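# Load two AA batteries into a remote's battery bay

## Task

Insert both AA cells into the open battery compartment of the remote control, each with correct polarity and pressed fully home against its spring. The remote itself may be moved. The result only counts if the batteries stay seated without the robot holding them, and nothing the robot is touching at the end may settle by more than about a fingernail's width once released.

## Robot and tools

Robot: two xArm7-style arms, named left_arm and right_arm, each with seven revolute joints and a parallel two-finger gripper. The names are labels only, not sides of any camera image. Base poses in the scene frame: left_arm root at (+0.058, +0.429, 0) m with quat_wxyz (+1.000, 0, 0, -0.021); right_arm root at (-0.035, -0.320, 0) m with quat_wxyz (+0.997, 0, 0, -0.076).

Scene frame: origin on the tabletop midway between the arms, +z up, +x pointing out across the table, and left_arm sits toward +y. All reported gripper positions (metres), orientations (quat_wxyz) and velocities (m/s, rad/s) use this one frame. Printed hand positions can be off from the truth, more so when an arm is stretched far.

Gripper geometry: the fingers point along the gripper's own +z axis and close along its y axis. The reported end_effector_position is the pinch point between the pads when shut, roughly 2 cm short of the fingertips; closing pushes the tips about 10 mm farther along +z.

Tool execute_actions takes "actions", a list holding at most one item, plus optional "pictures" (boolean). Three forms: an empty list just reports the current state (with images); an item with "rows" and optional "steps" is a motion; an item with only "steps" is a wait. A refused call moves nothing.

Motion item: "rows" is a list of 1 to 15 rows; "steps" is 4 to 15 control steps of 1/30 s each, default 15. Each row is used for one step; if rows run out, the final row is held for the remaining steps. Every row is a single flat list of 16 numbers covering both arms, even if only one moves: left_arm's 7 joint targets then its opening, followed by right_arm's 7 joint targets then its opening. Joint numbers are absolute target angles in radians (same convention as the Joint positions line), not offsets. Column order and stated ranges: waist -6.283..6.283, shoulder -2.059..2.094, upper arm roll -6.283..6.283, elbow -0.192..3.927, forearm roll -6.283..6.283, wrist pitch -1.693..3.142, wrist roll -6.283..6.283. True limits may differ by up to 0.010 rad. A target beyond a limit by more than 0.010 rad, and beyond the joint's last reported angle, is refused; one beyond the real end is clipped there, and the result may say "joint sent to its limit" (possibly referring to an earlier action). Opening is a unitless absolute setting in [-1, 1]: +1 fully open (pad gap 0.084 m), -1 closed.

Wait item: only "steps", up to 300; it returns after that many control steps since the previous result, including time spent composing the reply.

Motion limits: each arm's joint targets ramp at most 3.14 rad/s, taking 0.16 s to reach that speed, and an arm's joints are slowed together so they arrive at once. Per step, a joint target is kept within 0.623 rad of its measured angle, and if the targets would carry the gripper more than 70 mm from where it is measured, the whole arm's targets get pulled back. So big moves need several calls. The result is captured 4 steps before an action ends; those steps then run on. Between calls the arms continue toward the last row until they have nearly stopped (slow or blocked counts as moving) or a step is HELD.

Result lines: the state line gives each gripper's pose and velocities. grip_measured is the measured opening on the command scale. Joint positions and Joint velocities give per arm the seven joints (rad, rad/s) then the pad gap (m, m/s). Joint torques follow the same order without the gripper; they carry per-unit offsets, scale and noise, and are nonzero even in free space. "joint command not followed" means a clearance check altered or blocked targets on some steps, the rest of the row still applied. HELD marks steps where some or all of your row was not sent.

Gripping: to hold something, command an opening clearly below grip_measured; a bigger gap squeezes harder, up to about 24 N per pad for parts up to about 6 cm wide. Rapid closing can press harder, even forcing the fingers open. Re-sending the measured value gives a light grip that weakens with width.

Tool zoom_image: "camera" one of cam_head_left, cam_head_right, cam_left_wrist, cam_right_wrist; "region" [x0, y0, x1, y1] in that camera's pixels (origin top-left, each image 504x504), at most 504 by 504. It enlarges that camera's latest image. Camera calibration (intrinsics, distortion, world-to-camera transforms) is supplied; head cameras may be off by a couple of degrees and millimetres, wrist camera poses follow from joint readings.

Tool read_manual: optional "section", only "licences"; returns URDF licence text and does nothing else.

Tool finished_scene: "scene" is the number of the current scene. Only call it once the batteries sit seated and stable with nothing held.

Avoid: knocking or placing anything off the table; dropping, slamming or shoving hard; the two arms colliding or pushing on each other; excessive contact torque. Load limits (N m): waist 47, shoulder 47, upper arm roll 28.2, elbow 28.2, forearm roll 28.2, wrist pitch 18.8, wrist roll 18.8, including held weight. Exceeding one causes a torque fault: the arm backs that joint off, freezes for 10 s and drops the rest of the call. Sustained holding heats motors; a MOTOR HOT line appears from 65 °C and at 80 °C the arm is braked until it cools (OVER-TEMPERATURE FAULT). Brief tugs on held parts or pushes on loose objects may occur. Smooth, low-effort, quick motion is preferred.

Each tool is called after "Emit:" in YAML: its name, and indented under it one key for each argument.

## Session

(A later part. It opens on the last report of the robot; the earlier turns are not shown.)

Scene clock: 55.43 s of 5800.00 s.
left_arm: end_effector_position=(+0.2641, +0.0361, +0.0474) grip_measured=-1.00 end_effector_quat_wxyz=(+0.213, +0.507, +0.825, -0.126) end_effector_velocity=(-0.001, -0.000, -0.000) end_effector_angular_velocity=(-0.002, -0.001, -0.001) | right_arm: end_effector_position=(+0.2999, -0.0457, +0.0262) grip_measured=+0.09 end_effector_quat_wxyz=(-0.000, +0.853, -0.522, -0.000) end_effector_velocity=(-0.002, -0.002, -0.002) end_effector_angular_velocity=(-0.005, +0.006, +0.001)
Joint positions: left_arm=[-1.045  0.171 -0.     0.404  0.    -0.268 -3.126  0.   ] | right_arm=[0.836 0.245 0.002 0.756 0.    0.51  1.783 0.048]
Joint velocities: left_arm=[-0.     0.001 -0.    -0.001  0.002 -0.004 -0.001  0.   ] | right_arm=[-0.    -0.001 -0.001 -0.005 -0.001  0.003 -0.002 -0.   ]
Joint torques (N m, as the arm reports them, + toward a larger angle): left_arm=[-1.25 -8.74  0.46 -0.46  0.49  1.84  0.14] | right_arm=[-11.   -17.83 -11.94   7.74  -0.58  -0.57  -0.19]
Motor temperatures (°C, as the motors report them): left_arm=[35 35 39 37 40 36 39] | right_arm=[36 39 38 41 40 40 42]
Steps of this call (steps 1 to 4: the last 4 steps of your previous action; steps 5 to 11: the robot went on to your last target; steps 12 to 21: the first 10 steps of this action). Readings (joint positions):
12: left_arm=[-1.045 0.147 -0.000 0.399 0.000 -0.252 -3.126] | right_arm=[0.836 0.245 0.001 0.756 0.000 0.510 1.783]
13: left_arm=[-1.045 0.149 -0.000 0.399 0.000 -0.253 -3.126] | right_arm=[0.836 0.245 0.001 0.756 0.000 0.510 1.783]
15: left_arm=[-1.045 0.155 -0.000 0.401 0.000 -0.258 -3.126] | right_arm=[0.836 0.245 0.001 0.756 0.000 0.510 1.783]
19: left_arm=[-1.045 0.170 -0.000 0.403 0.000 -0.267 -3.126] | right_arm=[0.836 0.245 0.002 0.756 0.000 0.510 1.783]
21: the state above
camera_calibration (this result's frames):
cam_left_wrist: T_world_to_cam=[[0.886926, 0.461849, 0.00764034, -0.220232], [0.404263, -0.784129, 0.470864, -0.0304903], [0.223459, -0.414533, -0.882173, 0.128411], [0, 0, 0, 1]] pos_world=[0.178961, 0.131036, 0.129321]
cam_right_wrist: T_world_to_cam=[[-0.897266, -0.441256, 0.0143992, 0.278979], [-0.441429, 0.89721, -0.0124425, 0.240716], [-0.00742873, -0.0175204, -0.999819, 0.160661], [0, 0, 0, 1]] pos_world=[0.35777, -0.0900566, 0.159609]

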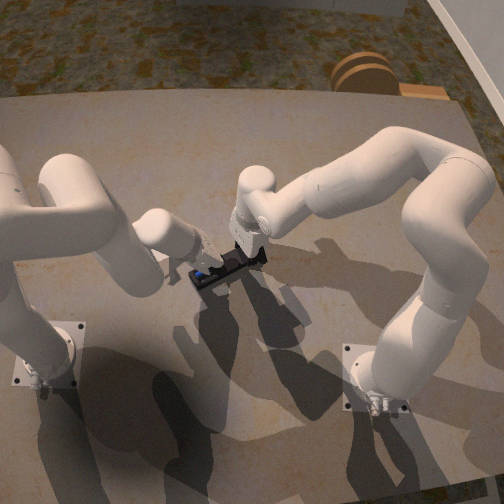

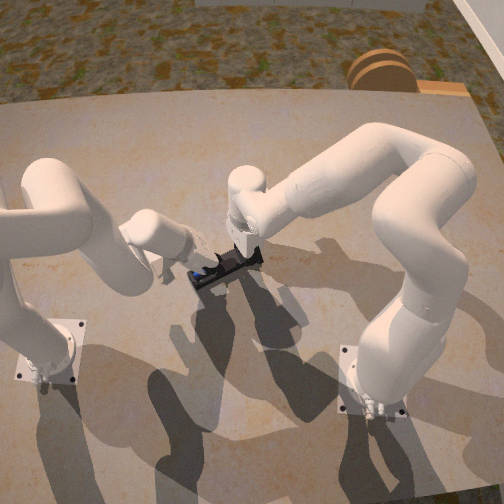

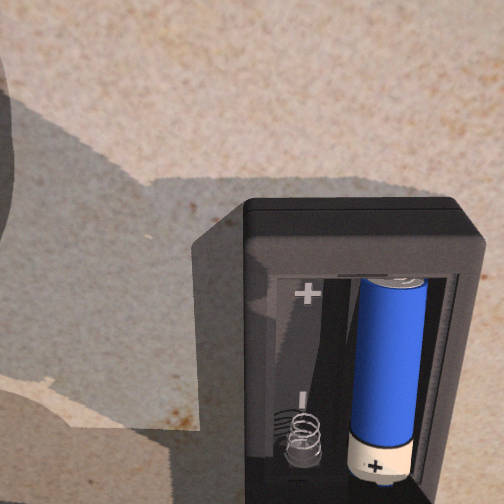

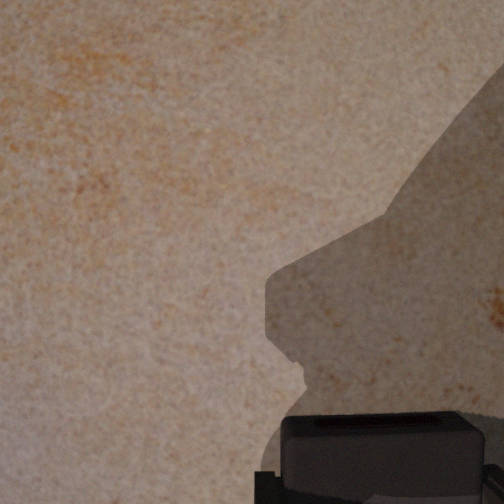

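Emit:
execute_actions:
  actions:
    - {"rows": [[-1.0448,0.173,0,0.405,0,-0.268,-3.1258,-1, 0.8355,0.245,0,0.7553,0,0.5103,1.7835,-0.5],[-1.0448,0.1755,0,0.4072,0,-0.2682,-3.1258,-1, 0.8355,0.245,0,0.7553,0,0.5103,1.7835,-0.5],[-1.0448,0.178,0,0.4095,0,-0.2683,-3.1258,-1, 0.8355,0.245,0,0.7553,0,0.5103,1.7835,-0.5],[-1.0448,0.1802,0,0.4118,0,-0.2684,-3.1258,-1, 0.8355,0.245,0,0.7553,0,0.5103,1.7835,-0.5]], "steps": 12}
  pictures: true

Scene clock: 55.87 s of 5800.00 s.
left_arm: end_effector_position=(+0.2649, +0.0346, +0.0456) grip_measured=-1.00 end_effector_quat_wxyz=(+0.212, +0.507, +0.826, -0.126) end_effector_velocity=(+0.000, -0.002, +0.001) end_effector_angular_velocity=(-0.004, -0.002, -0.001) | right_arm: end_effector_position=(+0.3004, -0.0468, +0.0260) grip_measured=+0.09 end_effector_quat_wxyz=(+0.000, +0.852, -0.523, +0.000) end_effector_velocity=(+0.001, -0.001, +0.000) end_effector_angular_velocity=(+0.001, -0.001, -0.003)
Joint positions: left_arm=[-1.045  0.181 -0.     0.411  0.    -0.268 -3.126  0.   ] | right_arm=[ 0.836  0.245 -0.     0.755  0.     0.51   1.784  0.048]
Joint velocities: left_arm=[-0.001  0.    -0.     0.004  0.001 -0.001 -0.001  0.   ] | right_arm=[-0.002 -0.    -0.001  0.001  0.    -0.     0.     0.   ]
Joint torques (N m, as the arm reports them, + toward a larger angle): left_arm=[-1.71 -9.21  0.54 -0.14  0.52  1.63  0.04] | right_arm=[-11.54 -18.03 -12.57   7.57  -0.58  -0.59  -0.26]
Motor temperatures (°C, as the motors report them): left_arm=[35 35 39 37 40 36 39] | right_arm=[36 39 38 41 40 40 42]
Steps of this call (steps 1 to 4: the last 4 steps of your previous action; step 5: the robot went on to your last target; steps 6 to 13: the first 8 steps of this action). Readings (joint positions):
6: left_arm=[-1.045 0.171 -0.000 0.403 0.000 -0.268 -3.126] | right_arm=[0.836 0.245 0.001 0.755 0.000 0.510 1.783]
7: left_arm=[-1.045 0.172 -0.000 0.404 0.000 -0.268 -3.126] | right_arm=[0.836 0.245 0.001 0.755 0.000 0.510 1.783]
9: left_arm=[-1.045 0.176 -0.000 0.408 0.000 -0.268 -3.126] | right_arm=[0.836 0.245 0.001 0.755 0.000 0.510 1.783]
13: the state above
camera_calibration (this result's frames):
cam_left_wrist: T_world_to_cam=[[0.886917, 0.461865, 0.0076361, -0.220242], [0.404798, -0.785081, 0.468814, -0.0311288], [0.222524, -0.412708, -0.883264, 0.12631], [0, 0, 0, 1]] pos_world=[0.17983, 0.129412, 0.127841]
cam_right_wrist: T_world_to_cam=[[-0.898308, -0.439108, 0.0150701, 0.279345], [-0.439297, 0.898247, -0.0130833, 0.241348], [-0.00779169, -0.0183731, -0.999801, 0.16052], [0, 0, 0, 1]] pos_world=[0.358212, -0.0911785, 0.159436]

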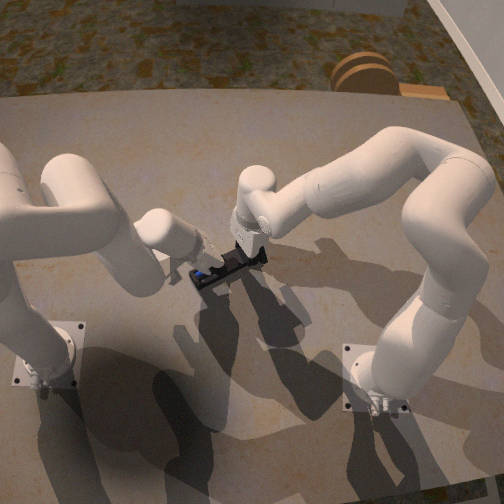

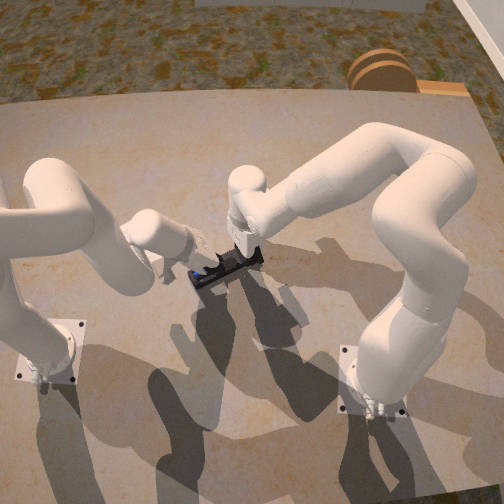

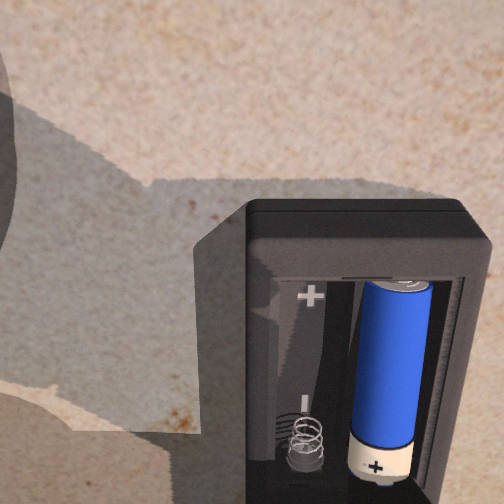

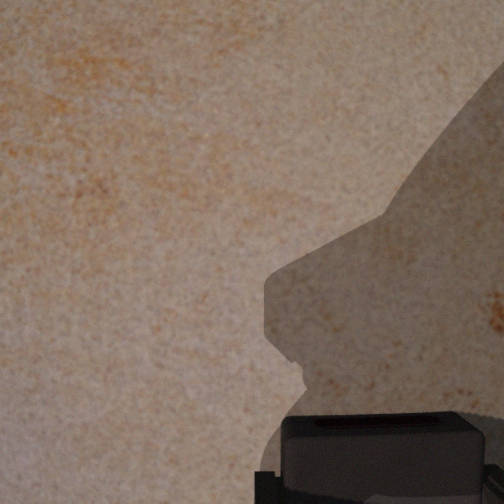

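Emit:
execute_actions:
  actions:
    - {"rows": [[-1.0448,0.1803,0,0.4147,0,-0.2657,-3.1258,-1, 0.8355,0.245,0,0.7553,0,0.5103,1.7835,-0.5],[-1.0448,0.1805,0,0.4176,0,-0.263,-3.1258,-1, 0.8355,0.245,0,0.7553,0,0.5103,1.7835,-0.5],[-1.0448,0.1807,0,0.4205,0,-0.2603,-3.1258,-1, 0.8355,0.245,0,0.7553,0,0.5103,1.7835,-0.5],[-1.0448,0.1809,0,0.4234,0,-0.2575,-3.1258,-1, 0.8355,0.245,0,0.7553,0,0.5103,1.7835,-0.5],[-1.0448,0.181,0,0.4262,0,-0.2548,-3.1258,-1, 0.8355,0.245,0,0.7553,0,0.5103,1.7835,-0.5]], "steps": 13}
  pictures: true

Scene clock: 56.50 s of 5800.00 s.
left_arm: end_effector_position=(+0.2664, +0.0323, +0.0462) grip_measured=-1.00 end_effector_quat_wxyz=(+0.210, +0.508, +0.826, -0.125) end_effector_velocity=(+0.001, -0.002, +0.001) end_effector_angular_velocity=(-0.002, -0.000, +0.001) | right_arm: end_effector_position=(+0.3014, -0.0486, +0.0258) grip_measured=+0.09 end_effector_quat_wxyz=(+0.001, +0.851, -0.525, +0.000) end_effector_velocity=(-0.000, +0.001, +0.000) end_effector_angular_velocity=(+0.001, -0.000, +0.002)
Joint positions: left_arm=[-1.045  0.182  0.     0.423 -0.    -0.253 -3.126  0.   ] | right_arm=[ 0.834  0.245 -0.003  0.755 -0.     0.511  1.784  0.048]
Joint velocities: left_arm=[-0.001 -0.001 -0.001  0.004 -0.003  0.003 -0.     0.   ] | right_arm=[-0.     0.     0.002  0.001  0.     0.     0.    -0.   ]
Joint torques (N m, as the arm reports them, + toward a larger angle): left_arm=[ -1.99 -11.38   0.19   3.45   0.47   0.12   0.14] | right_arm=[ -5.78 -18.17  -6.72   8.36  -0.06  -1.2   -0.29]
Motor temperatures (°C, as the motors report them): left_arm=[35 35 39 37 40 36 39] | right_arm=[36 39 38 41 40 40 42]
Steps of this call (steps 1 to 4: the last 4 steps of your previous action; steps 5 to 10: the robot went on to your last target; steps 11 to 19: the first 9 steps of this action). Readings (joint positions):
11: left_arm=[-1.045 0.180 -0.000 0.412 0.000 -0.268 -3.126] | right_arm=[0.835 0.245 -0.000 0.755 -0.000 0.510 1.784]
12: left_arm=[-1.045 0.180 0.000 0.413 -0.000 -0.266 -3.126] | right_arm=[0.835 0.245 -0.000 0.755 -0.000 0.510 1.784]
14: left_arm=[-1.045 0.181 0.000 0.416 -0.000 -0.261 -3.126] | right_arm=[0.835 0.245 -0.001 0.755 -0.000 0.511 1.784]
18: left_arm=[-1.045 0.182 0.000 0.423 -0.000 -0.253 -3.126] | right_arm=[0.834 0.245 -0.003 0.755 -0.000 0.511 1.784]
19: the state above
camera_calibration (this result's frames):
cam_left_wrist: T_world_to_cam=[[0.886673, 0.462333, 0.00765893, -0.220452], [0.406243, -0.786801, 0.464663, -0.0340038], [0.220855, -0.408893, -0.885455, 0.125904], [0, 0, 0, 1]] pos_world=[0.181477, 0.126649, 0.128971]
cam_right_wrist: T_world_to_cam=[[-0.900027, -0.435542, 0.0159692, 0.280045], [-0.435757, 0.899953, -0.0141249, 0.242422], [-0.00821956, -0.0196715, -0.999773, 0.160315], [0, 0, 0, 1]] pos_world=[0.359003, -0.0930432, 0.15923]

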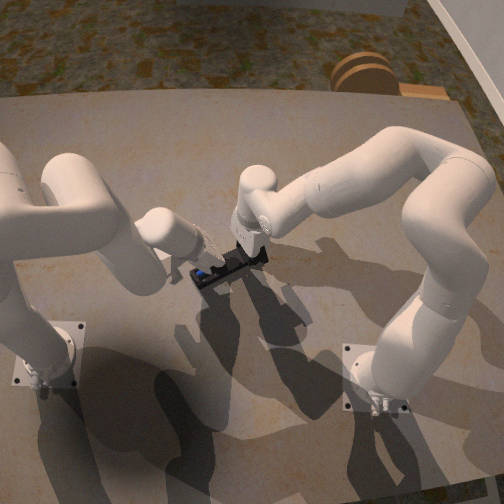

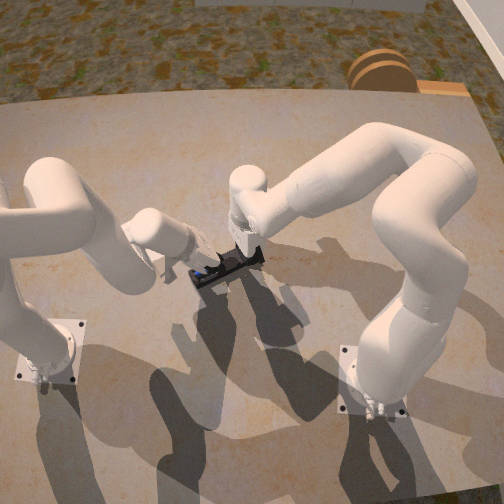

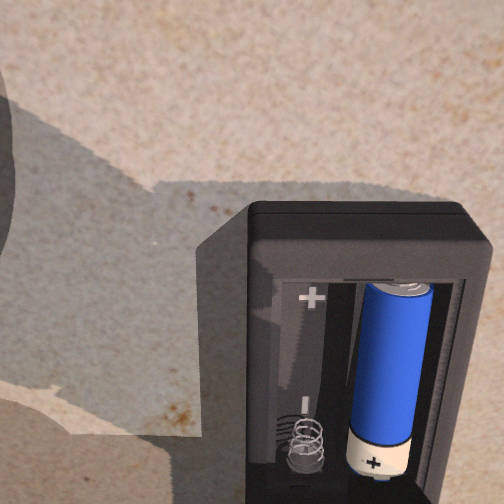

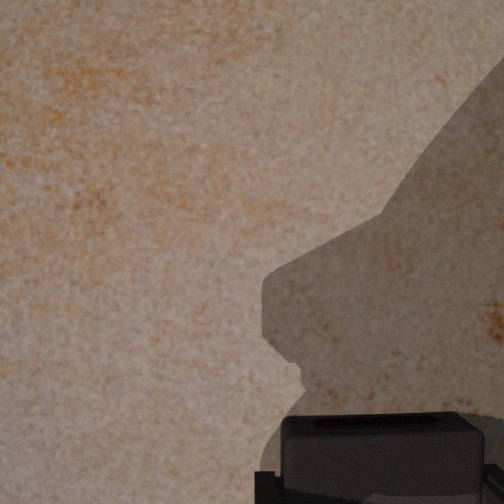

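Emit:
execute_actions:
  actions: []
  pictures: true

Scene clock: 57.20 s of 5800.00 s.
left_arm: end_effector_position=(+0.2669, +0.0306, +0.0476) grip_measured=-1.00 end_effector_quat_wxyz=(+0.212, +0.508, +0.826, -0.126) end_effector_velocity=(+0.002, -0.001, +0.002) end_effector_angular_velocity=(-0.006, -0.004, +0.003) | right_arm: end_effector_position=(+0.3006, -0.0468, +0.0261) grip_measured=+0.09 end_effector_quat_wxyz=(-0.000, +0.852, -0.523, +0.000) end_effector_velocity=(-0.000, -0.001, -0.000) end_effector_angular_velocity=(-0.001, +0.001, -0.001)
Joint positions: left_arm=[-1.045  0.181 -0.     0.426  0.    -0.254 -3.126  0.   ] | right_arm=[ 0.835  0.245 -0.     0.755  0.     0.51   1.784  0.048]
Joint velocities: left_arm=[ 0.002 -0.002  0.001  0.002  0.    -0.003  0.001  0.   ] | right_arm=[-0.001 -0.     0.    -0.001 -0.     0.001  0.    -0.   ]
Joint torques (N m, as the arm reports them, + toward a larger angle): left_arm=[ -1.72 -13.41   0.29   6.95   0.59  -1.33   0.12] | right_arm=[  0.52 -18.63  -0.38   9.06   0.39  -1.71  -0.4 ]
Motor temperatures (°C, as the motors report them): left_arm=[35 35 39 37 40 36 39] | right_arm=[36 39 38 41 40 40 42]
Kept back: nothing.
Steps of this call (steps 1 to 4: the last 4 steps of your previous action; steps 5 to 15: the robot went on to your last target; steps 16 to 21: nothing new was sent). Readings (joint positions):
1: left_arm=[-1.045 0.182 0.000 0.423 -0.000 -0.253 -3.126] | right_arm=[0.834 0.245 -0.003 0.755 -0.000 0.511 1.784]
2: left_arm=[-1.045 0.182 0.000 0.423 -0.000 -0.253 -3.126] | right_arm=[0.834 0.245 -0.003 0.755 -0.000 0.511 1.784]
4: left_arm=[-1.045 0.182 0.000 0.422 -0.000 -0.252 -3.126] | right_arm=[0.833 0.245 -0.004 0.754 -0.000 0.511 1.784]
8: left_arm=[-1.045 0.182 0.000 0.423 -0.000 -0.253 -3.126] | right_arm=[0.833 0.245 -0.004 0.754 -0.000 0.511 1.784]
21: the state above
All arms were judged still, so your last target was given up. Only a new action makes them travel on or press farther. Fingers that are still opening or closing keep moving.
camera_calibration (this result's frames):
cam_left_wrist: T_world_to_cam=[[0.887034, 0.461642, 0.00760968, -0.220183], [0.404613, -0.785182, 0.468805, -0.0360204], [0.222395, -0.412767, -0.883269, 0.126009], [0, 0, 0, 1]] pos_world=[0.18186, 0.125375, 0.129862]
cam_right_wrist: T_world_to_cam=[[-0.898433, -0.43886, 0.0148459, 0.27951], [-0.439045, 0.898371, -0.0130345, 0.241334], [-0.00761684, -0.0182287, -0.999805, 0.160509], [0, 0, 0, 1]] pos_world=[0.3583, -0.091216, 0.159474]

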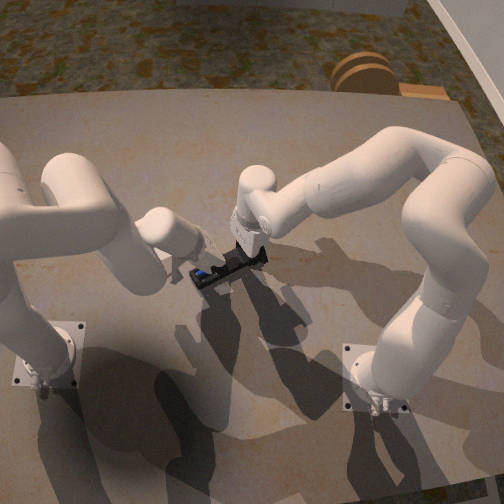

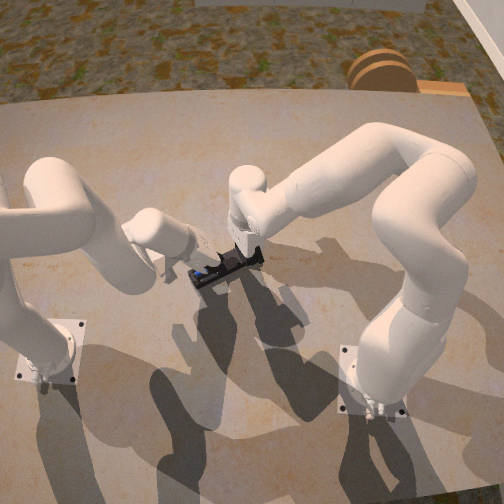

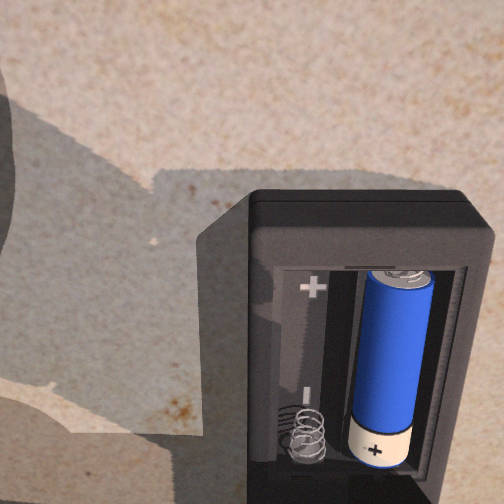

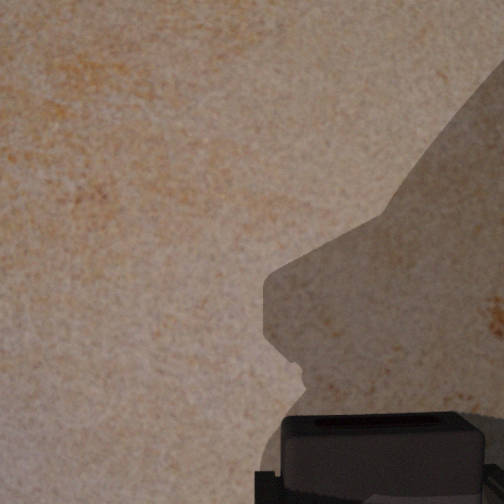

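Emit:
execute_actions:
  actions:
    - {"rows":[[-1.0448,0.158,0,0.424,0,-0.234,-3.1258,-1,0.8355,0.245,0,0.7553,0,0.5103,1.7835,-0.5],[-1.0448,0.135,0,0.422,0,-0.213,-3.1258,-1,0.8355,0.245,0,0.7553,0,0.5103,1.7835,-0.5],[-1.0448,0.1127,0,0.4204,0,-0.1923,-3.1258,-1,0.8355,0.245,0,0.7553,0,0.5103,1.7835,-0.5]],"steps":15}
  pictures: true

Scene clock: 57.83 s of 5800.00 s.
left_arm: end_effector_position=(+0.2671, +0.0306, +0.0647) grip_measured=-1.00 end_effector_quat_wxyz=(+0.212, +0.507, +0.826, -0.126) end_effector_velocity=(-0.002, +0.007, -0.009) end_effector_angular_velocity=(+0.022, +0.012, +0.003) | right_arm: end_effector_position=(+0.3004, -0.0468, +0.0260) grip_measured=+0.09 end_effector_quat_wxyz=(-0.000, +0.852, -0.523, -0.000) end_effector_velocity=(-0.000, -0.000, +0.000) end_effector_angular_velocity=(+0.000, -0.000, -0.001)
Joint positions: left_arm=[-1.045  0.113  0.     0.42  -0.    -0.192 -3.126  0.   ] | right_arm=[ 0.835  0.245 -0.     0.755 -0.     0.51   1.783  0.048]
Joint velocities: left_arm=[ 0.001  0.012  0.001 -0.008 -0.002  0.005  0.     0.   ] | right_arm=[ 0.    -0.    -0.    -0.     0.001 -0.     0.    -0.   ]
Joint torques (N m, as the arm reports them, + toward a larger angle): left_arm=[ -1.77 -13.32   0.36   8.01   0.68  -1.38   0.08] | right_arm=[  0.41 -18.57  -0.35   9.02   0.43  -1.79  -0.33]
Motor temperatures (°C, as the motors report them): left_arm=[35 35 39 37 40 36 39] | right_arm=[36 39 38 41 40 40 42]
Steps of this call (steps 1 to 8: nothing new was sent; steps 9 to 19: the first 11 steps of this action). Readings (joint positions):
9: left_arm=[-1.045 0.181 -0.000 0.426 0.000 -0.254 -3.126] | right_arm=[0.835 0.245 -0.000 0.755 0.000 0.510 1.784]
10: left_arm=[-1.045 0.175 0.000 0.425 0.000 -0.246 -3.126] | right_arm=[0.835 0.245 -0.000 0.755 0.000 0.510 1.784]
12: left_arm=[-1.045 0.141 0.000 0.421 -0.000 -0.216 -3.126] | right_arm=[0.835 0.245 -0.000 0.755 0.000 0.510 1.784]
16: left_arm=[-1.045 0.111 -0.000 0.422 0.000 -0.194 -3.126] | right_arm=[0.835 0.245 -0.000 0.755 -0.000 0.510 1.783]
19: the state above
camera_calibration (this result's frames):
cam_left_wrist: T_world_to_cam=[[0.886882, 0.461933, 0.00763888, -0.220428], [0.404764, -0.784882, 0.469177, -0.0441599], [0.222724, -0.413012, -0.883071, 0.140953], [0, 0, 0, 1]] pos_world=[0.181975, 0.125378, 0.146874]
cam_right_wrist: T_world_to_cam=[[-0.898293, -0.439139, 0.0150686, 0.279339], [-0.439329, 0.898231, -0.0130749, 0.241344], [-0.00779341, -0.0183652, -0.999801, 0.16052], [0, 0, 0, 1]] pos_world=[0.358209, -0.0911657, 0.159434]

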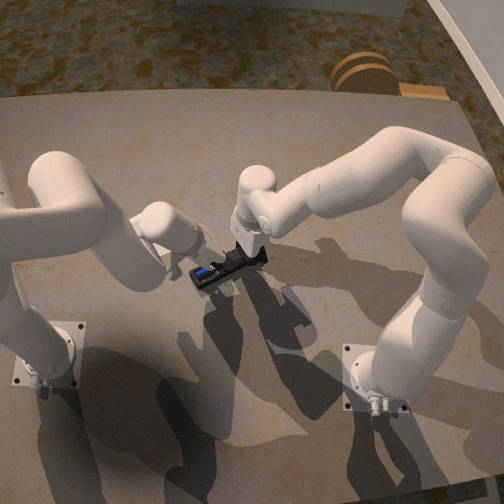

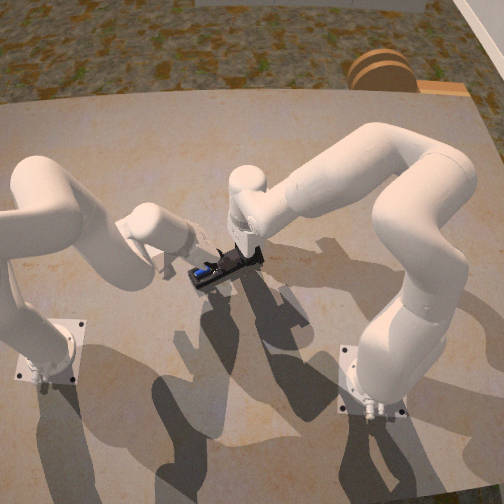

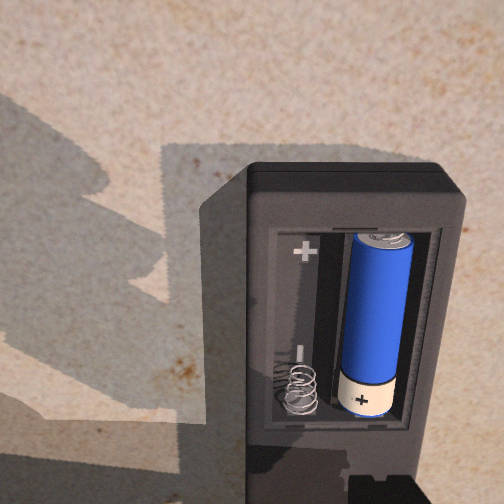

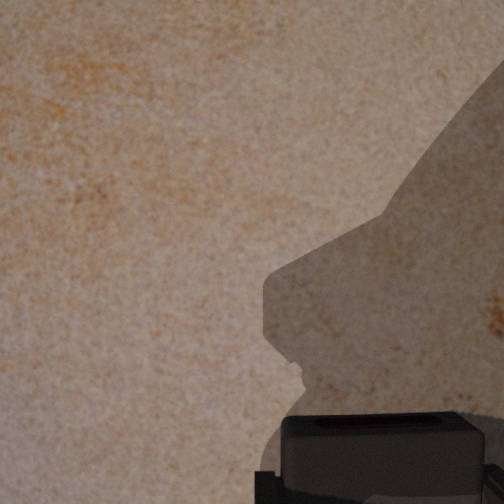

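Emit:
zoom_image:
  camera: "cam_left_wrist"
  region: [260, 210, 460, 450]

Emit:
zoom_image:
  camera: "cam_head_right"
  region: [180, 240, 260, 300]

Region (260, 210, 460, 450) of cam_left_wrist's 504x504 image, scaled by 2.100, with more detail than that image has.

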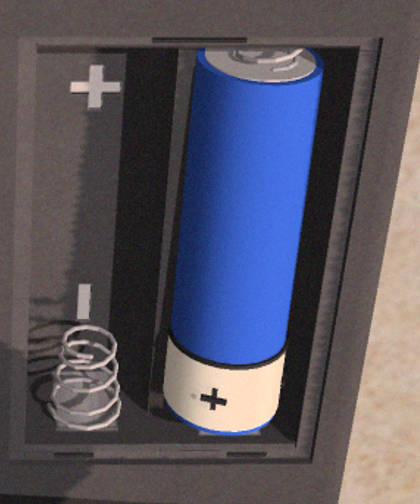

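Region (180, 240, 260, 300) of cam_head_right's 504x504 image, scaled by 6.300, with more detail than that image has; it fills the top 378 rows of this view, and the rest is white.

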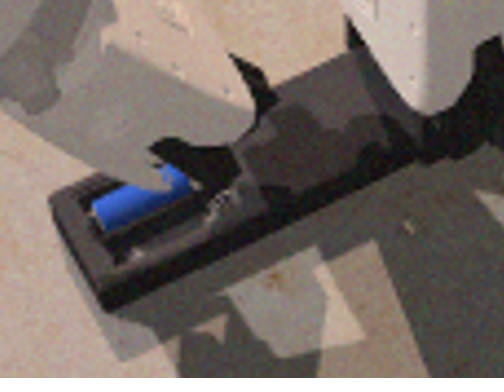

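Emit:
execute_actions:
  actions:
    - {"rows":[[-1.0448,0.10,0,0.40,0,-0.20,-3.1258,-1,0.8355,0.245,0,0.7553,0,0.5103,1.7835,-0.5],[-1.0448,0.0888,0,0.3795,0,-0.2093,-3.1258,-1,0.8355,0.245,0,0.7553,0,0.5103,1.7835,-0.5],[-1.0448,0.0888,0,0.3795,0,-0.2093,-3.1258,-1,0.8355,0.245,0,0.7553,0,0.5103,1.7835,-0.5],[-1.0448,0.0888,0,0.3795,0,-0.2093,-3.1258,-1,0.8355,0.245,0,0.7553,0,0.5103,1.7835,-0.5],[-1.0448,0.098,0,0.380,0,-0.218,-3.1258,-1,0.8355,0.245,0,0.7553,0,0.5103,1.7835,-0.5],[-1.0448,0.108,0,0.381,0,-0.227,-3.1258,-1,0.8355,0.245,0,0.7553,0,0.5103,1.7835,-0.5],[-1.0448,0.118,0,0.382,0,-0.236,-3.1258,-1,0.8355,0.245,0,0.7553,0,0.5103,1.7835,-0.5],[-1.0448,0.127,0,0.383,0,-0.244,-3.1258,-1,0.8355,0.245,0,0.7553,0,0.5103,1.7835,-0.5]],"steps":15}
  pictures: true

Scene clock: 59.60 s of 5800.00 s.
left_arm: end_effector_position=(+0.2615, +0.0414, +0.0544) grip_measured=-1.00 end_effector_quat_wxyz=(+0.212, +0.507, +0.826, -0.126) end_effector_velocity=(-0.003, +0.005, -0.016) end_effector_angular_velocity=(+0.013, +0.007, +0.000) | right_arm: end_effector_position=(+0.3004, -0.0468, +0.0260) grip_measured=+0.09 end_effector_quat_wxyz=(+0.000, +0.852, -0.523, -0.000) end_effector_velocity=(+0.000, +0.000, +0.000) end_effector_angular_velocity=(+0.000, -0.001, +0.001)
Joint positions: left_arm=[-1.045  0.127  0.     0.382 -0.    -0.242 -3.126  0.   ] | right_arm=[ 0.836  0.245  0.     0.755 -0.     0.51   1.783  0.048]
Joint velocities: left_arm=[-0.001  0.049  0.001 -0.005 -0.001 -0.039  0.     0.   ] | right_arm=[-0.    -0.     0.    -0.    -0.001 -0.001 -0.    -0.   ]
Joint torques (N m, as the arm reports them, + toward a larger angle): left_arm=[ -2.11 -14.82   0.15   7.89   0.59  -1.57   0.03] | right_arm=[  0.63 -18.58  -0.46   8.99   0.34  -1.77  -0.35]
Motor temperatures (°C, as the motors report them): left_arm=[35 35 39 37 40 36 39] | right_arm=[36 39 38 41 40 40 42]
Steps of this call (steps 1 to 4: the last 4 steps of your previous action; steps 5 to 15: the robot went on to your last target; steps 16 to 42: nothing new was sent; steps 43 to 53: the first 11 steps of this action). Readings (joint positions):
43: left_arm=[-1.045 0.112 0.000 0.420 0.000 -0.193 -3.126] | right_arm=[0.835 0.245 -0.000 0.755 -0.000 0.510 1.784]
44: left_arm=[-1.045 0.109 0.000 0.414 0.000 -0.196 -3.126] | right_arm=[0.835 0.245 -0.000 0.755 -0.000 0.510 1.784]
46: left_arm=[-1.045 0.093 0.000 0.389 -0.000 -0.206 -3.126] | right_arm=[0.836 0.245 0.000 0.755 0.000 0.510 1.783]
50: left_arm=[-1.045 0.108 -0.000 0.381 0.000 -0.228 -3.126] | right_arm=[0.836 0.245 0.000 0.755 -0.000 0.510 1.783]
53: the state above
camera_calibration (this result's frames):
cam_left_wrist: T_world_to_cam=[[0.886844, 0.462006, 0.00763993, -0.220336], [0.405233, -0.785598, 0.467569, -0.0285748], [0.222022, -0.411565, -0.883923, 0.137745], [0, 0, 0, 1]] pos_world=[0.176401, 0.136039, 0.1368]
cam_right_wrist: T_world_to_cam=[[-0.898271, -0.439183, 0.0150928, 0.279317], [-0.439373, 0.89821, -0.0130734, 0.241337], [-0.00781484, -0.0183748, -0.999801, 0.16052], [0, 0, 0, 1]] pos_world=[0.358194, -0.0911509, 0.159427]

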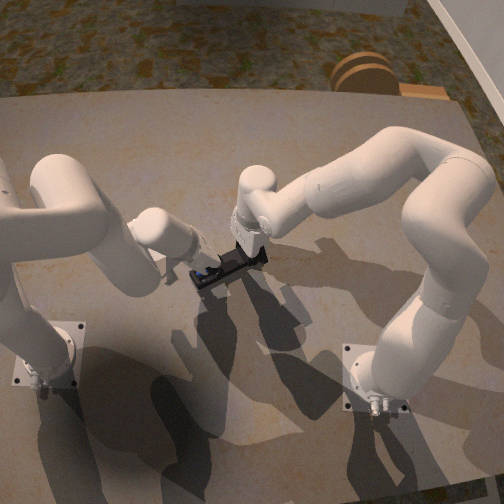

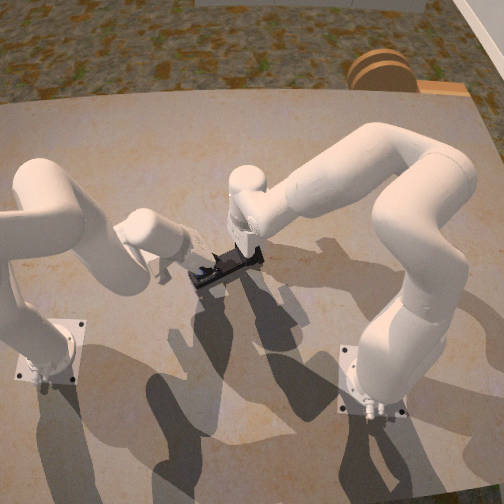

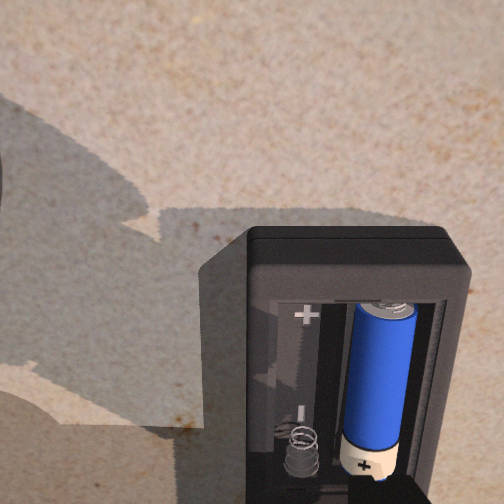

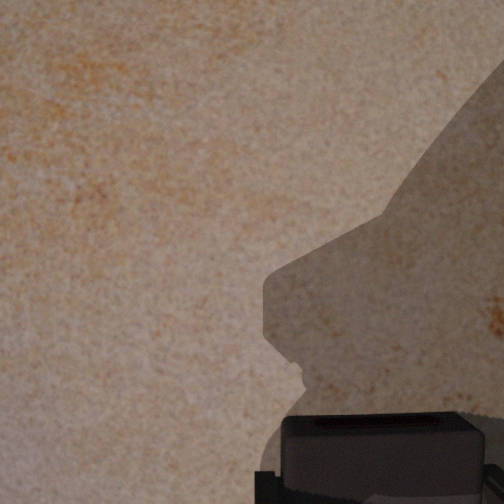

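Emit:
execute_actions:
  actions:
    - {"rows":[[-1.0448,0.133,0,0.3835,0,-0.2495,-3.1258,-1,0.8355,0.245,0,0.7553,0,0.5103,1.7835,-0.5],[-1.0448,0.139,0,0.384,0,-0.255,-3.1258,-1,0.8355,0.245,0,0.7553,0,0.5103,1.7835,-0.5],[-1.0448,0.145,0,0.3845,0,-0.2605,-3.1258,-1,0.8355,0.245,0,0.7553,0,0.5103,1.7835,-0.5],[-1.0448,0.151,0,0.385,0,-0.266,-3.1258,-1,0.8355,0.245,0,0.7553,0,0.5103,1.7835,-0.5],[-1.0448,0.157,0,0.3856,0,-0.2714,-3.1258,-1,0.8355,0.245,0,0.7553,0,0.5103,1.7835,-0.5]],"steps":15}
  pictures: true

Scene clock: 60.13 s of 5800.00 s.
left_arm: end_effector_position=(+0.2616, +0.0409, +0.0478) grip_measured=-1.00 end_effector_quat_wxyz=(+0.213, +0.507, +0.825, -0.126) end_effector_velocity=(+0.003, -0.006, +0.007) end_effector_angular_velocity=(-0.017, -0.010, -0.001) | right_arm: end_effector_position=(+0.3004, -0.0468, +0.0260) grip_measured=+0.09 end_effector_quat_wxyz=(+0.000, +0.852, -0.523, -0.000) end_effector_velocity=(+0.000, -0.001, -0.000) end_effector_angular_velocity=(-0.000, +0.001, -0.002)
Joint positions: left_arm=[-1.045  0.157  0.     0.386 -0.    -0.271 -3.126  0.   ] | right_arm=[ 0.836  0.245  0.     0.755 -0.     0.51   1.783  0.048]
Joint velocities: left_arm=[ 0.001 -0.008 -0.     0.008  0.    -0.004  0.001  0.   ] | right_arm=[-0.001  0.001  0.    -0.     0.001  0.    -0.    -0.   ]
Joint torques (N m, as the arm reports them, + toward a larger angle): left_arm=[ -1.83 -12.81   0.19   6.92   0.39  -1.4    0.14] | right_arm=[  0.53 -18.68  -0.42   9.     0.38  -1.79  -0.34]
Motor temperatures (°C, as the motors report them): left_arm=[35 35 39 37 40 36 39] | right_arm=[36 39 38 41 40 40 42]
Steps of this call (steps 1 to 4: the last 4 steps of your previous action; step 5: the robot went on to your last target; steps 6 to 16: the first 11 steps of this action). Readings (joint positions):
6: left_arm=[-1.045 0.127 -0.000 0.383 0.000 -0.244 -3.126] | right_arm=[0.836 0.245 0.000 0.755 -0.000 0.510 1.783]
7: left_arm=[-1.045 0.129 -0.000 0.384 0.000 -0.247 -3.126] | right_arm=[0.836 0.245 0.000 0.755 0.000 0.510 1.783]
9: left_arm=[-1.045 0.139 -0.000 0.385 0.000 -0.256 -3.126] | right_arm=[0.836 0.245 0.000 0.755 -0.000 0.510 1.783]
13: left_arm=[-1.045 0.157 0.000 0.385 -0.000 -0.270 -3.126] | right_arm=[0.836 0.245 0.000 0.755 0.000 0.510 1.783]
16: the state above
camera_calibration (this result's frames):
cam_left_wrist: T_world_to_cam=[[0.886895, 0.461908, 0.00763928, -0.220239], [0.404605, -0.784638, 0.46972, -0.0259199], [0.222962, -0.413501, -0.882782, 0.131487], [0, 0, 0, 1]] pos_world=[0.1765, 0.135763, 0.129932]
cam_right_wrist: T_world_to_cam=[[-0.898276, -0.439172, 0.0150858, 0.279323], [-0.439362, 0.898215, -0.0130736, 0.241339], [-0.00780874, -0.0183718, -0.999801, 0.160519], [0, 0, 0, 1]] pos_world=[0.358198, -0.0911541, 0.159429]

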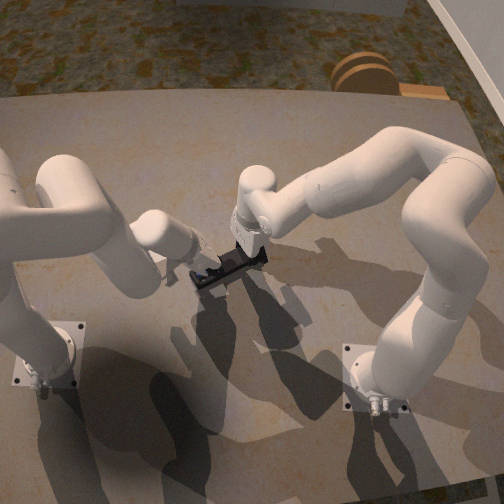

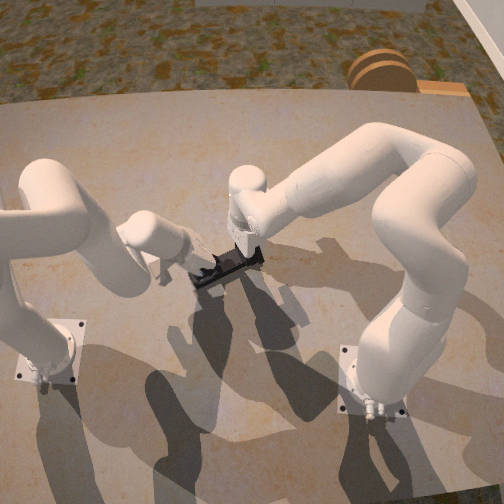

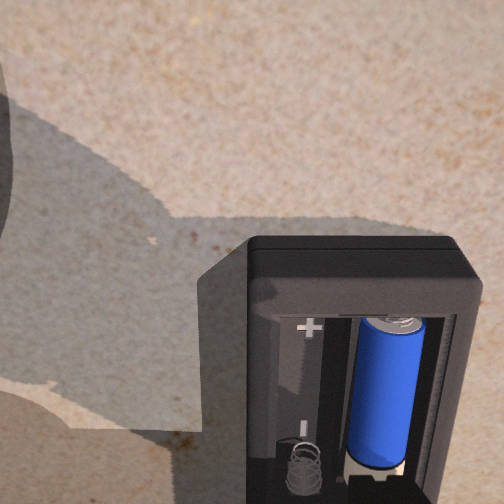

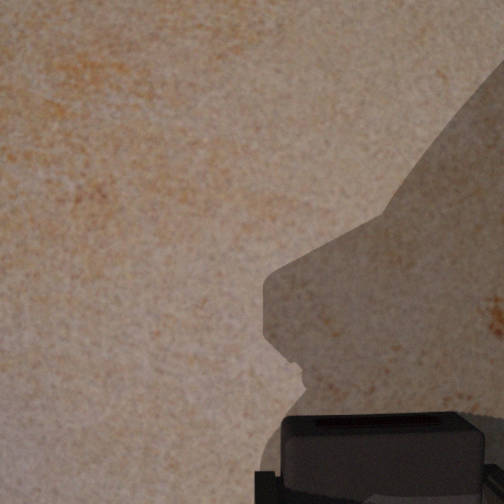

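Emit:
execute_actions:
  actions:
    - {"rows":[[-1.0448,0.162,0,0.386,0,-0.276,-3.1258,-1,0.8355,0.245,0,0.7553,0,0.5103,1.7835,-0.5],[-1.0448,0.167,0,0.3865,0,-0.2805,-3.1258,-1,0.8355,0.245,0,0.7553,0,0.5103,1.7835,-0.5],[-1.0448,0.172,0,0.387,0,-0.285,-3.1258,-1,0.8355,0.245,0,0.7553,0,0.5103,1.7835,-0.5],[-1.0448,0.177,0,0.3875,0,-0.2895,-3.1258,-1,0.8355,0.245,0,0.7553,0,0.5103,1.7835,-0.5]],"steps":15}
  pictures: true

Scene clock: 60.77 s of 5800.00 s.
left_arm: end_effector_position=(+0.2621, +0.0401, +0.0442) grip_measured=-1.00 end_effector_quat_wxyz=(+0.214, +0.507, +0.825, -0.127) end_effector_velocity=(+0.002, -0.002, +0.001) end_effector_angular_velocity=(-0.002, -0.001, +0.004) | right_arm: end_effector_position=(+0.3003, -0.0472, +0.0258) grip_measured=+0.09 end_effector_quat_wxyz=(+0.000, +0.852, -0.523, -0.000) end_effector_velocity=(+0.000, +0.000, +0.001) end_effector_angular_velocity=(-0.000, -0.000, +0.002)
Joint positions: left_arm=[-1.045  0.176  0.     0.389 -0.    -0.291 -3.126  0.   ] | right_arm=[ 0.835  0.245 -0.     0.755 -0.     0.51   1.783  0.048]
Joint velocities: left_arm=[ 0.001  0.004  0.001  0.008 -0.002  0.001 -0.     0.   ] | right_arm=[ 0.    -0.001  0.     0.001 -0.001  0.002 -0.001 -0.   ]
Joint torques (N m, as the arm reports them, + toward a larger angle): left_arm=[ -2.22 -10.96   0.16   5.14   0.57  -0.55   0.12] | right_arm=[  1.3  -19.3    0.24   9.66   0.41  -2.05  -0.38]
Motor temperatures (°C, as the motors report them): left_arm=[35 35 39 37 40 36 39] | right_arm=[36 39 38 41 40 40 42]
Steps of this call (steps 1 to 4: the last 4 steps of your previous action; steps 5 to 8: the robot went on to your last target; steps 9 to 19: the first 11 steps of this action). Readings (joint positions):
9: left_arm=[-1.045 0.157 -0.000 0.386 -0.000 -0.272 -3.126] | right_arm=[0.836 0.245 0.000 0.755 -0.000 0.510 1.783]
10: left_arm=[-1.045 0.159 -0.000 0.386 -0.000 -0.274 -3.126] | right_arm=[0.836 0.245 0.000 0.755 0.000 0.510 1.783]
12: left_arm=[-1.045 0.167 -0.000 0.387 0.000 -0.282 -3.126] | right_arm=[0.836 0.245 0.000 0.755 0.000 0.510 1.784]
16: left_arm=[-1.045 0.175 -0.000 0.389 0.000 -0.291 -3.126] | right_arm=[0.835 0.245 -0.000 0.755 0.000 0.510 1.784]
19: the state above
camera_calibration (this result's frames):
cam_left_wrist: T_world_to_cam=[[0.886876, 0.461944, 0.00765841, -0.220221], [0.403845, -0.783171, 0.472812, -0.0250464], [0.224411, -0.416233, -0.88113, 0.12753], [0, 0, 0, 1]] pos_world=[0.176804, 0.135196, 0.125899]
cam_right_wrist: T_world_to_cam=[[-0.898492, -0.438701, 0.0159117, 0.27914], [-0.438908, 0.898433, -0.0133674, 0.241537], [-0.0084313, -0.0189942, -0.999784, 0.160404], [0, 0, 0, 1]] pos_world=[0.35817, -0.0914987, 0.159157]

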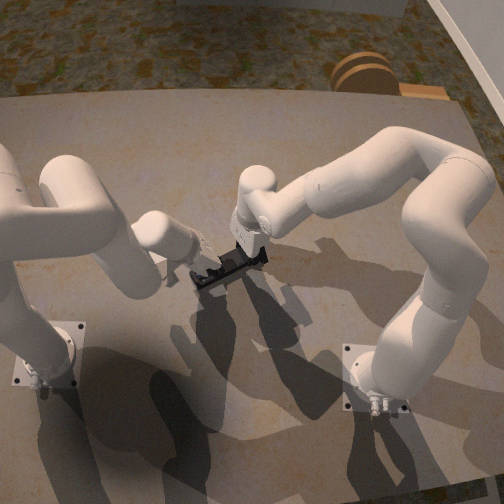

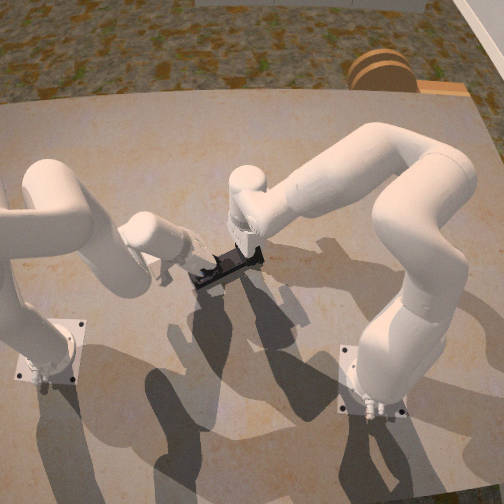

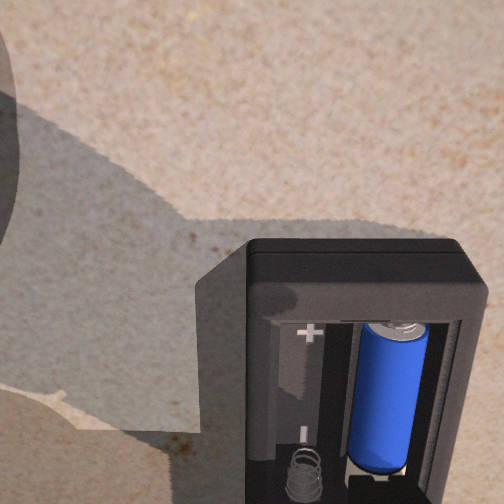

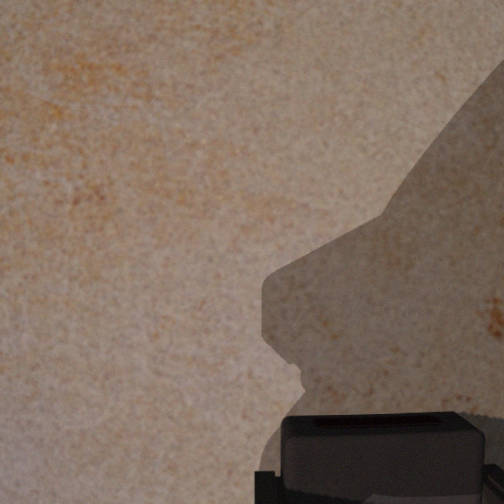

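Emit:
execute_actions:
  actions:
    - {"rows":[[-1.0448,0.13,0,0.385,0,-0.25,-3.1258,-1,0.8355,0.245,0,0.7553,0,0.5103,1.7835,-0.5],[-1.0448,0.0888,0,0.38,0,-0.21,-3.1258,-1,0.8355,0.245,0,0.7553,0,0.5103,1.7835,-0.5],[-1.0448,0.03,0,0.39,0,-0.1,-3.1258,-1,0.8355,0.245,0,0.7553,0,0.5103,1.7835,-0.5],[-0.777,-0.2547,0,0.4796,0,0.7343,-3.1416,-0.2,0.8355,0.245,0,0.7553,0,0.5103,1.7835,-0.5]],"steps":15}

Emit:
execute_actions:
  actions:
    - {"steps":14}
  pictures: true

Scene clock: 61.93 s of 5800.00 s.
left_arm: end_effector_position=(+0.3026, +0.1070, +0.0980) grip_measured=-0.21 end_effector_quat_wxyz=(+0.119, +0.443, +0.887, -0.059) end_effector_velocity=(+0.025, +0.473, +0.047) end_effector_angular_velocity=(+1.336, +1.037, +0.800) | right_arm: end_effector_position=(+0.3006, -0.0466, +0.0262) grip_measured=+0.09 end_effector_quat_wxyz=(-0.000, +0.852, -0.523, +0.000) end_effector_velocity=(-0.000, -0.001, -0.001) end_effector_angular_velocity=(-0.001, +0.001, -0.001)
Joint positions: left_arm=[-0.881 -0.137  0.003  0.445 -0.     0.316 -3.135  0.035] | right_arm=[0.836 0.245 0.    0.756 0.    0.51  1.784 0.048]
Joint velocities: left_arm=[ 0.753 -0.832  0.007  0.246  0.001  2.769 -0.044 -0.   ] | right_arm=[-0.001  0.001  0.    -0.    -0.     0.     0.001 -0.   ]
Joint torques (N m, as the arm reports them, + toward a larger angle): left_arm=[-7.43 -8.51 -2.    7.59  0.68 -0.61  0.14] | right_arm=[  0.35 -18.68  -0.5    9.22   0.43  -1.79  -0.37]
Motor temperatures (°C, as the motors report them): left_arm=[36 35 39 36 40 36 39] | right_arm=[36 39 38 41 40 40 42]
Steps of this call (steps 1 to 4: the last 4 steps of your previous action; steps 5 to 15: the robot went on to your last target; steps 16 to 24: nothing new was sent; steps 25 to 35: the first 11 steps of this action). Readings (joint positions):
25: left_arm=[-1.045 0.176 0.000 0.388 -0.000 -0.289 -3.126] | right_arm=[0.836 0.245 0.000 0.755 0.000 0.510 1.783]
26: left_arm=[-1.045 0.170 0.000 0.387 -0.000 -0.281 -3.126] | right_arm=[0.836 0.245 0.000 0.755 0.000 0.510 1.783]
28: left_arm=[-1.045 0.118 0.000 0.379 -0.000 -0.216 -3.126] | right_arm=[0.836 0.245 0.001 0.756 0.000 0.510 1.784]
32: left_arm=[-0.973 -0.041 -0.005 0.411 0.001 0.058 -3.130] | right_arm=[0.836 0.245 0.000 0.756 0.000 0.510 1.784]
35: the state above

Scene clock: 62.40 s of 5800.00 s.
left_arm: end_effector_position=(+0.2894, +0.1801, +0.1093) grip_measured=-0.21 end_effector_quat_wxyz=(-0.001, +0.399, +0.917, +0.000) end_effector_velocity=(+0.005, -0.000, +0.005) end_effector_angular_velocity=(-0.009, -0.007, +0.009) | right_arm: end_effector_position=(+0.3005, -0.0468, +0.0261) grip_measured=+0.09 end_effector_quat_wxyz=(-0.000, +0.852, -0.523, +0.000) end_effector_velocity=(+0.000, -0.001, -0.000) end_effector_angular_velocity=(-0.000, +0.000, -0.001)
Joint positions: left_arm=[-0.778 -0.253 -0.001  0.479  0.     0.734 -3.142  0.035] | right_arm=[0.836 0.245 0.    0.755 0.    0.51  1.784 0.048]
Joint velocities: left_arm=[ 0.004 -0.008  0.006  0.006  0.001  0.003 -0.    -0.   ] | right_arm=[-0.001  0.     0.    -0.001 -0.    -0.    -0.     0.   ]
Joint torques (N m, as the arm reports them, + toward a larger angle): left_arm=[-1.81 -9.63  0.6  10.19  0.59 -0.86  0.09] | right_arm=[  0.38 -18.58  -0.34   9.13   0.44  -1.75  -0.32]
Motor temperatures (°C, as the motors report them): left_arm=[36 35 39 37 40 36 39] | right_arm=[36 39 38 41 40 40 42]
Kept back: nothing.
Steps of this call (steps 1 to 4: the last 4 steps of your previous action; steps 5 to 14: the robot went on to your last target). Readings (joint positions):
1: left_arm=[-0.857 -0.163 0.003 0.452 -0.000 0.409 -3.137] | right_arm=[0.836 0.245 0.000 0.756 0.000 0.510 1.784]
2: left_arm=[-0.834 -0.189 0.002 0.459 -0.000 0.500 -3.138] | right_arm=[0.836 0.245 0.000 0.756 0.000 0.510 1.784]
4: left_arm=[-0.798 -0.230 0.002 0.470 -0.000 0.645 -3.140] | right_arm=[0.836 0.245 0.000 0.755 0.000 0.510 1.784]
8: left_arm=[-0.777 -0.254 0.000 0.479 -0.000 0.730 -3.142] | right_arm=[0.836 0.245 0.000 0.755 0.000 0.510 1.784]
14: the state above
camera_calibration (this result's frames):
cam_left_wrist: T_world_to_cam=[[0.725543, 0.68816, 0.0049025, -0.303379], [0.68816, -0.725456, -0.0121933, 0.00317387], [-0.00483442, 0.0122205, -0.999914, 0.239187], [0, 0, 0, 1]] pos_world=[0.219086, 0.208153, 0.240692]
cam_right_wrist: T_world_to_cam=[[-0.898295, -0.439138, 0.0149607, 0.27938], [-0.439325, 0.898234, -0.0130427, 0.241326], [-0.00771065, -0.0182888, -0.999803, 0.160532], [0, 0, 0, 1]] pos_world=[0.358224, -0.0911453, 0.159469]

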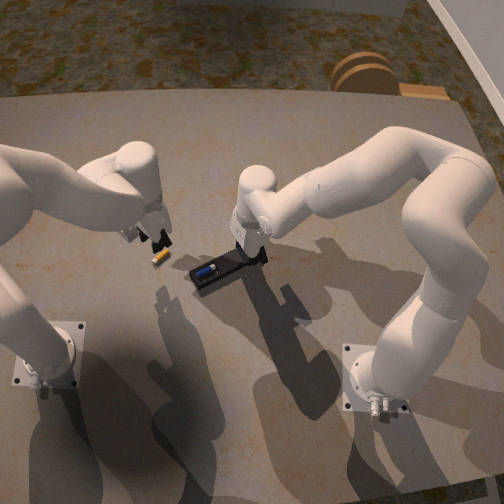

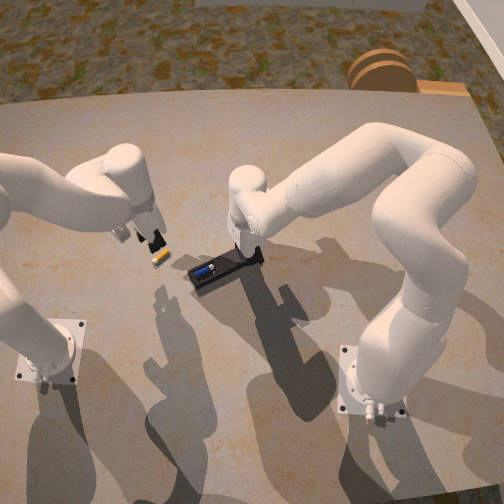

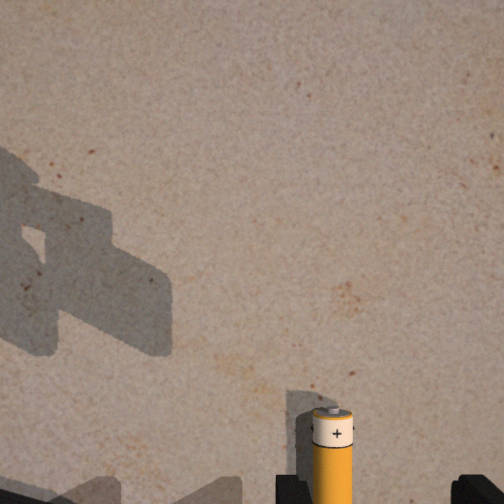

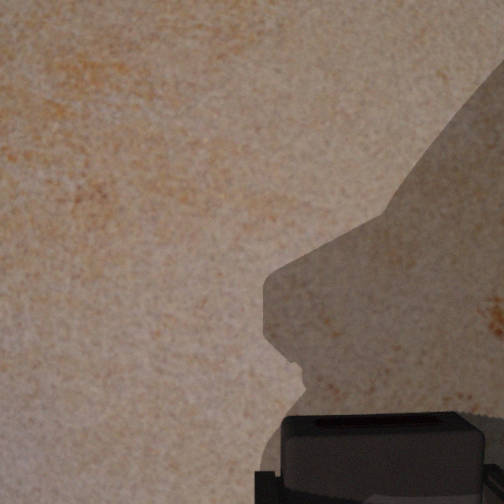

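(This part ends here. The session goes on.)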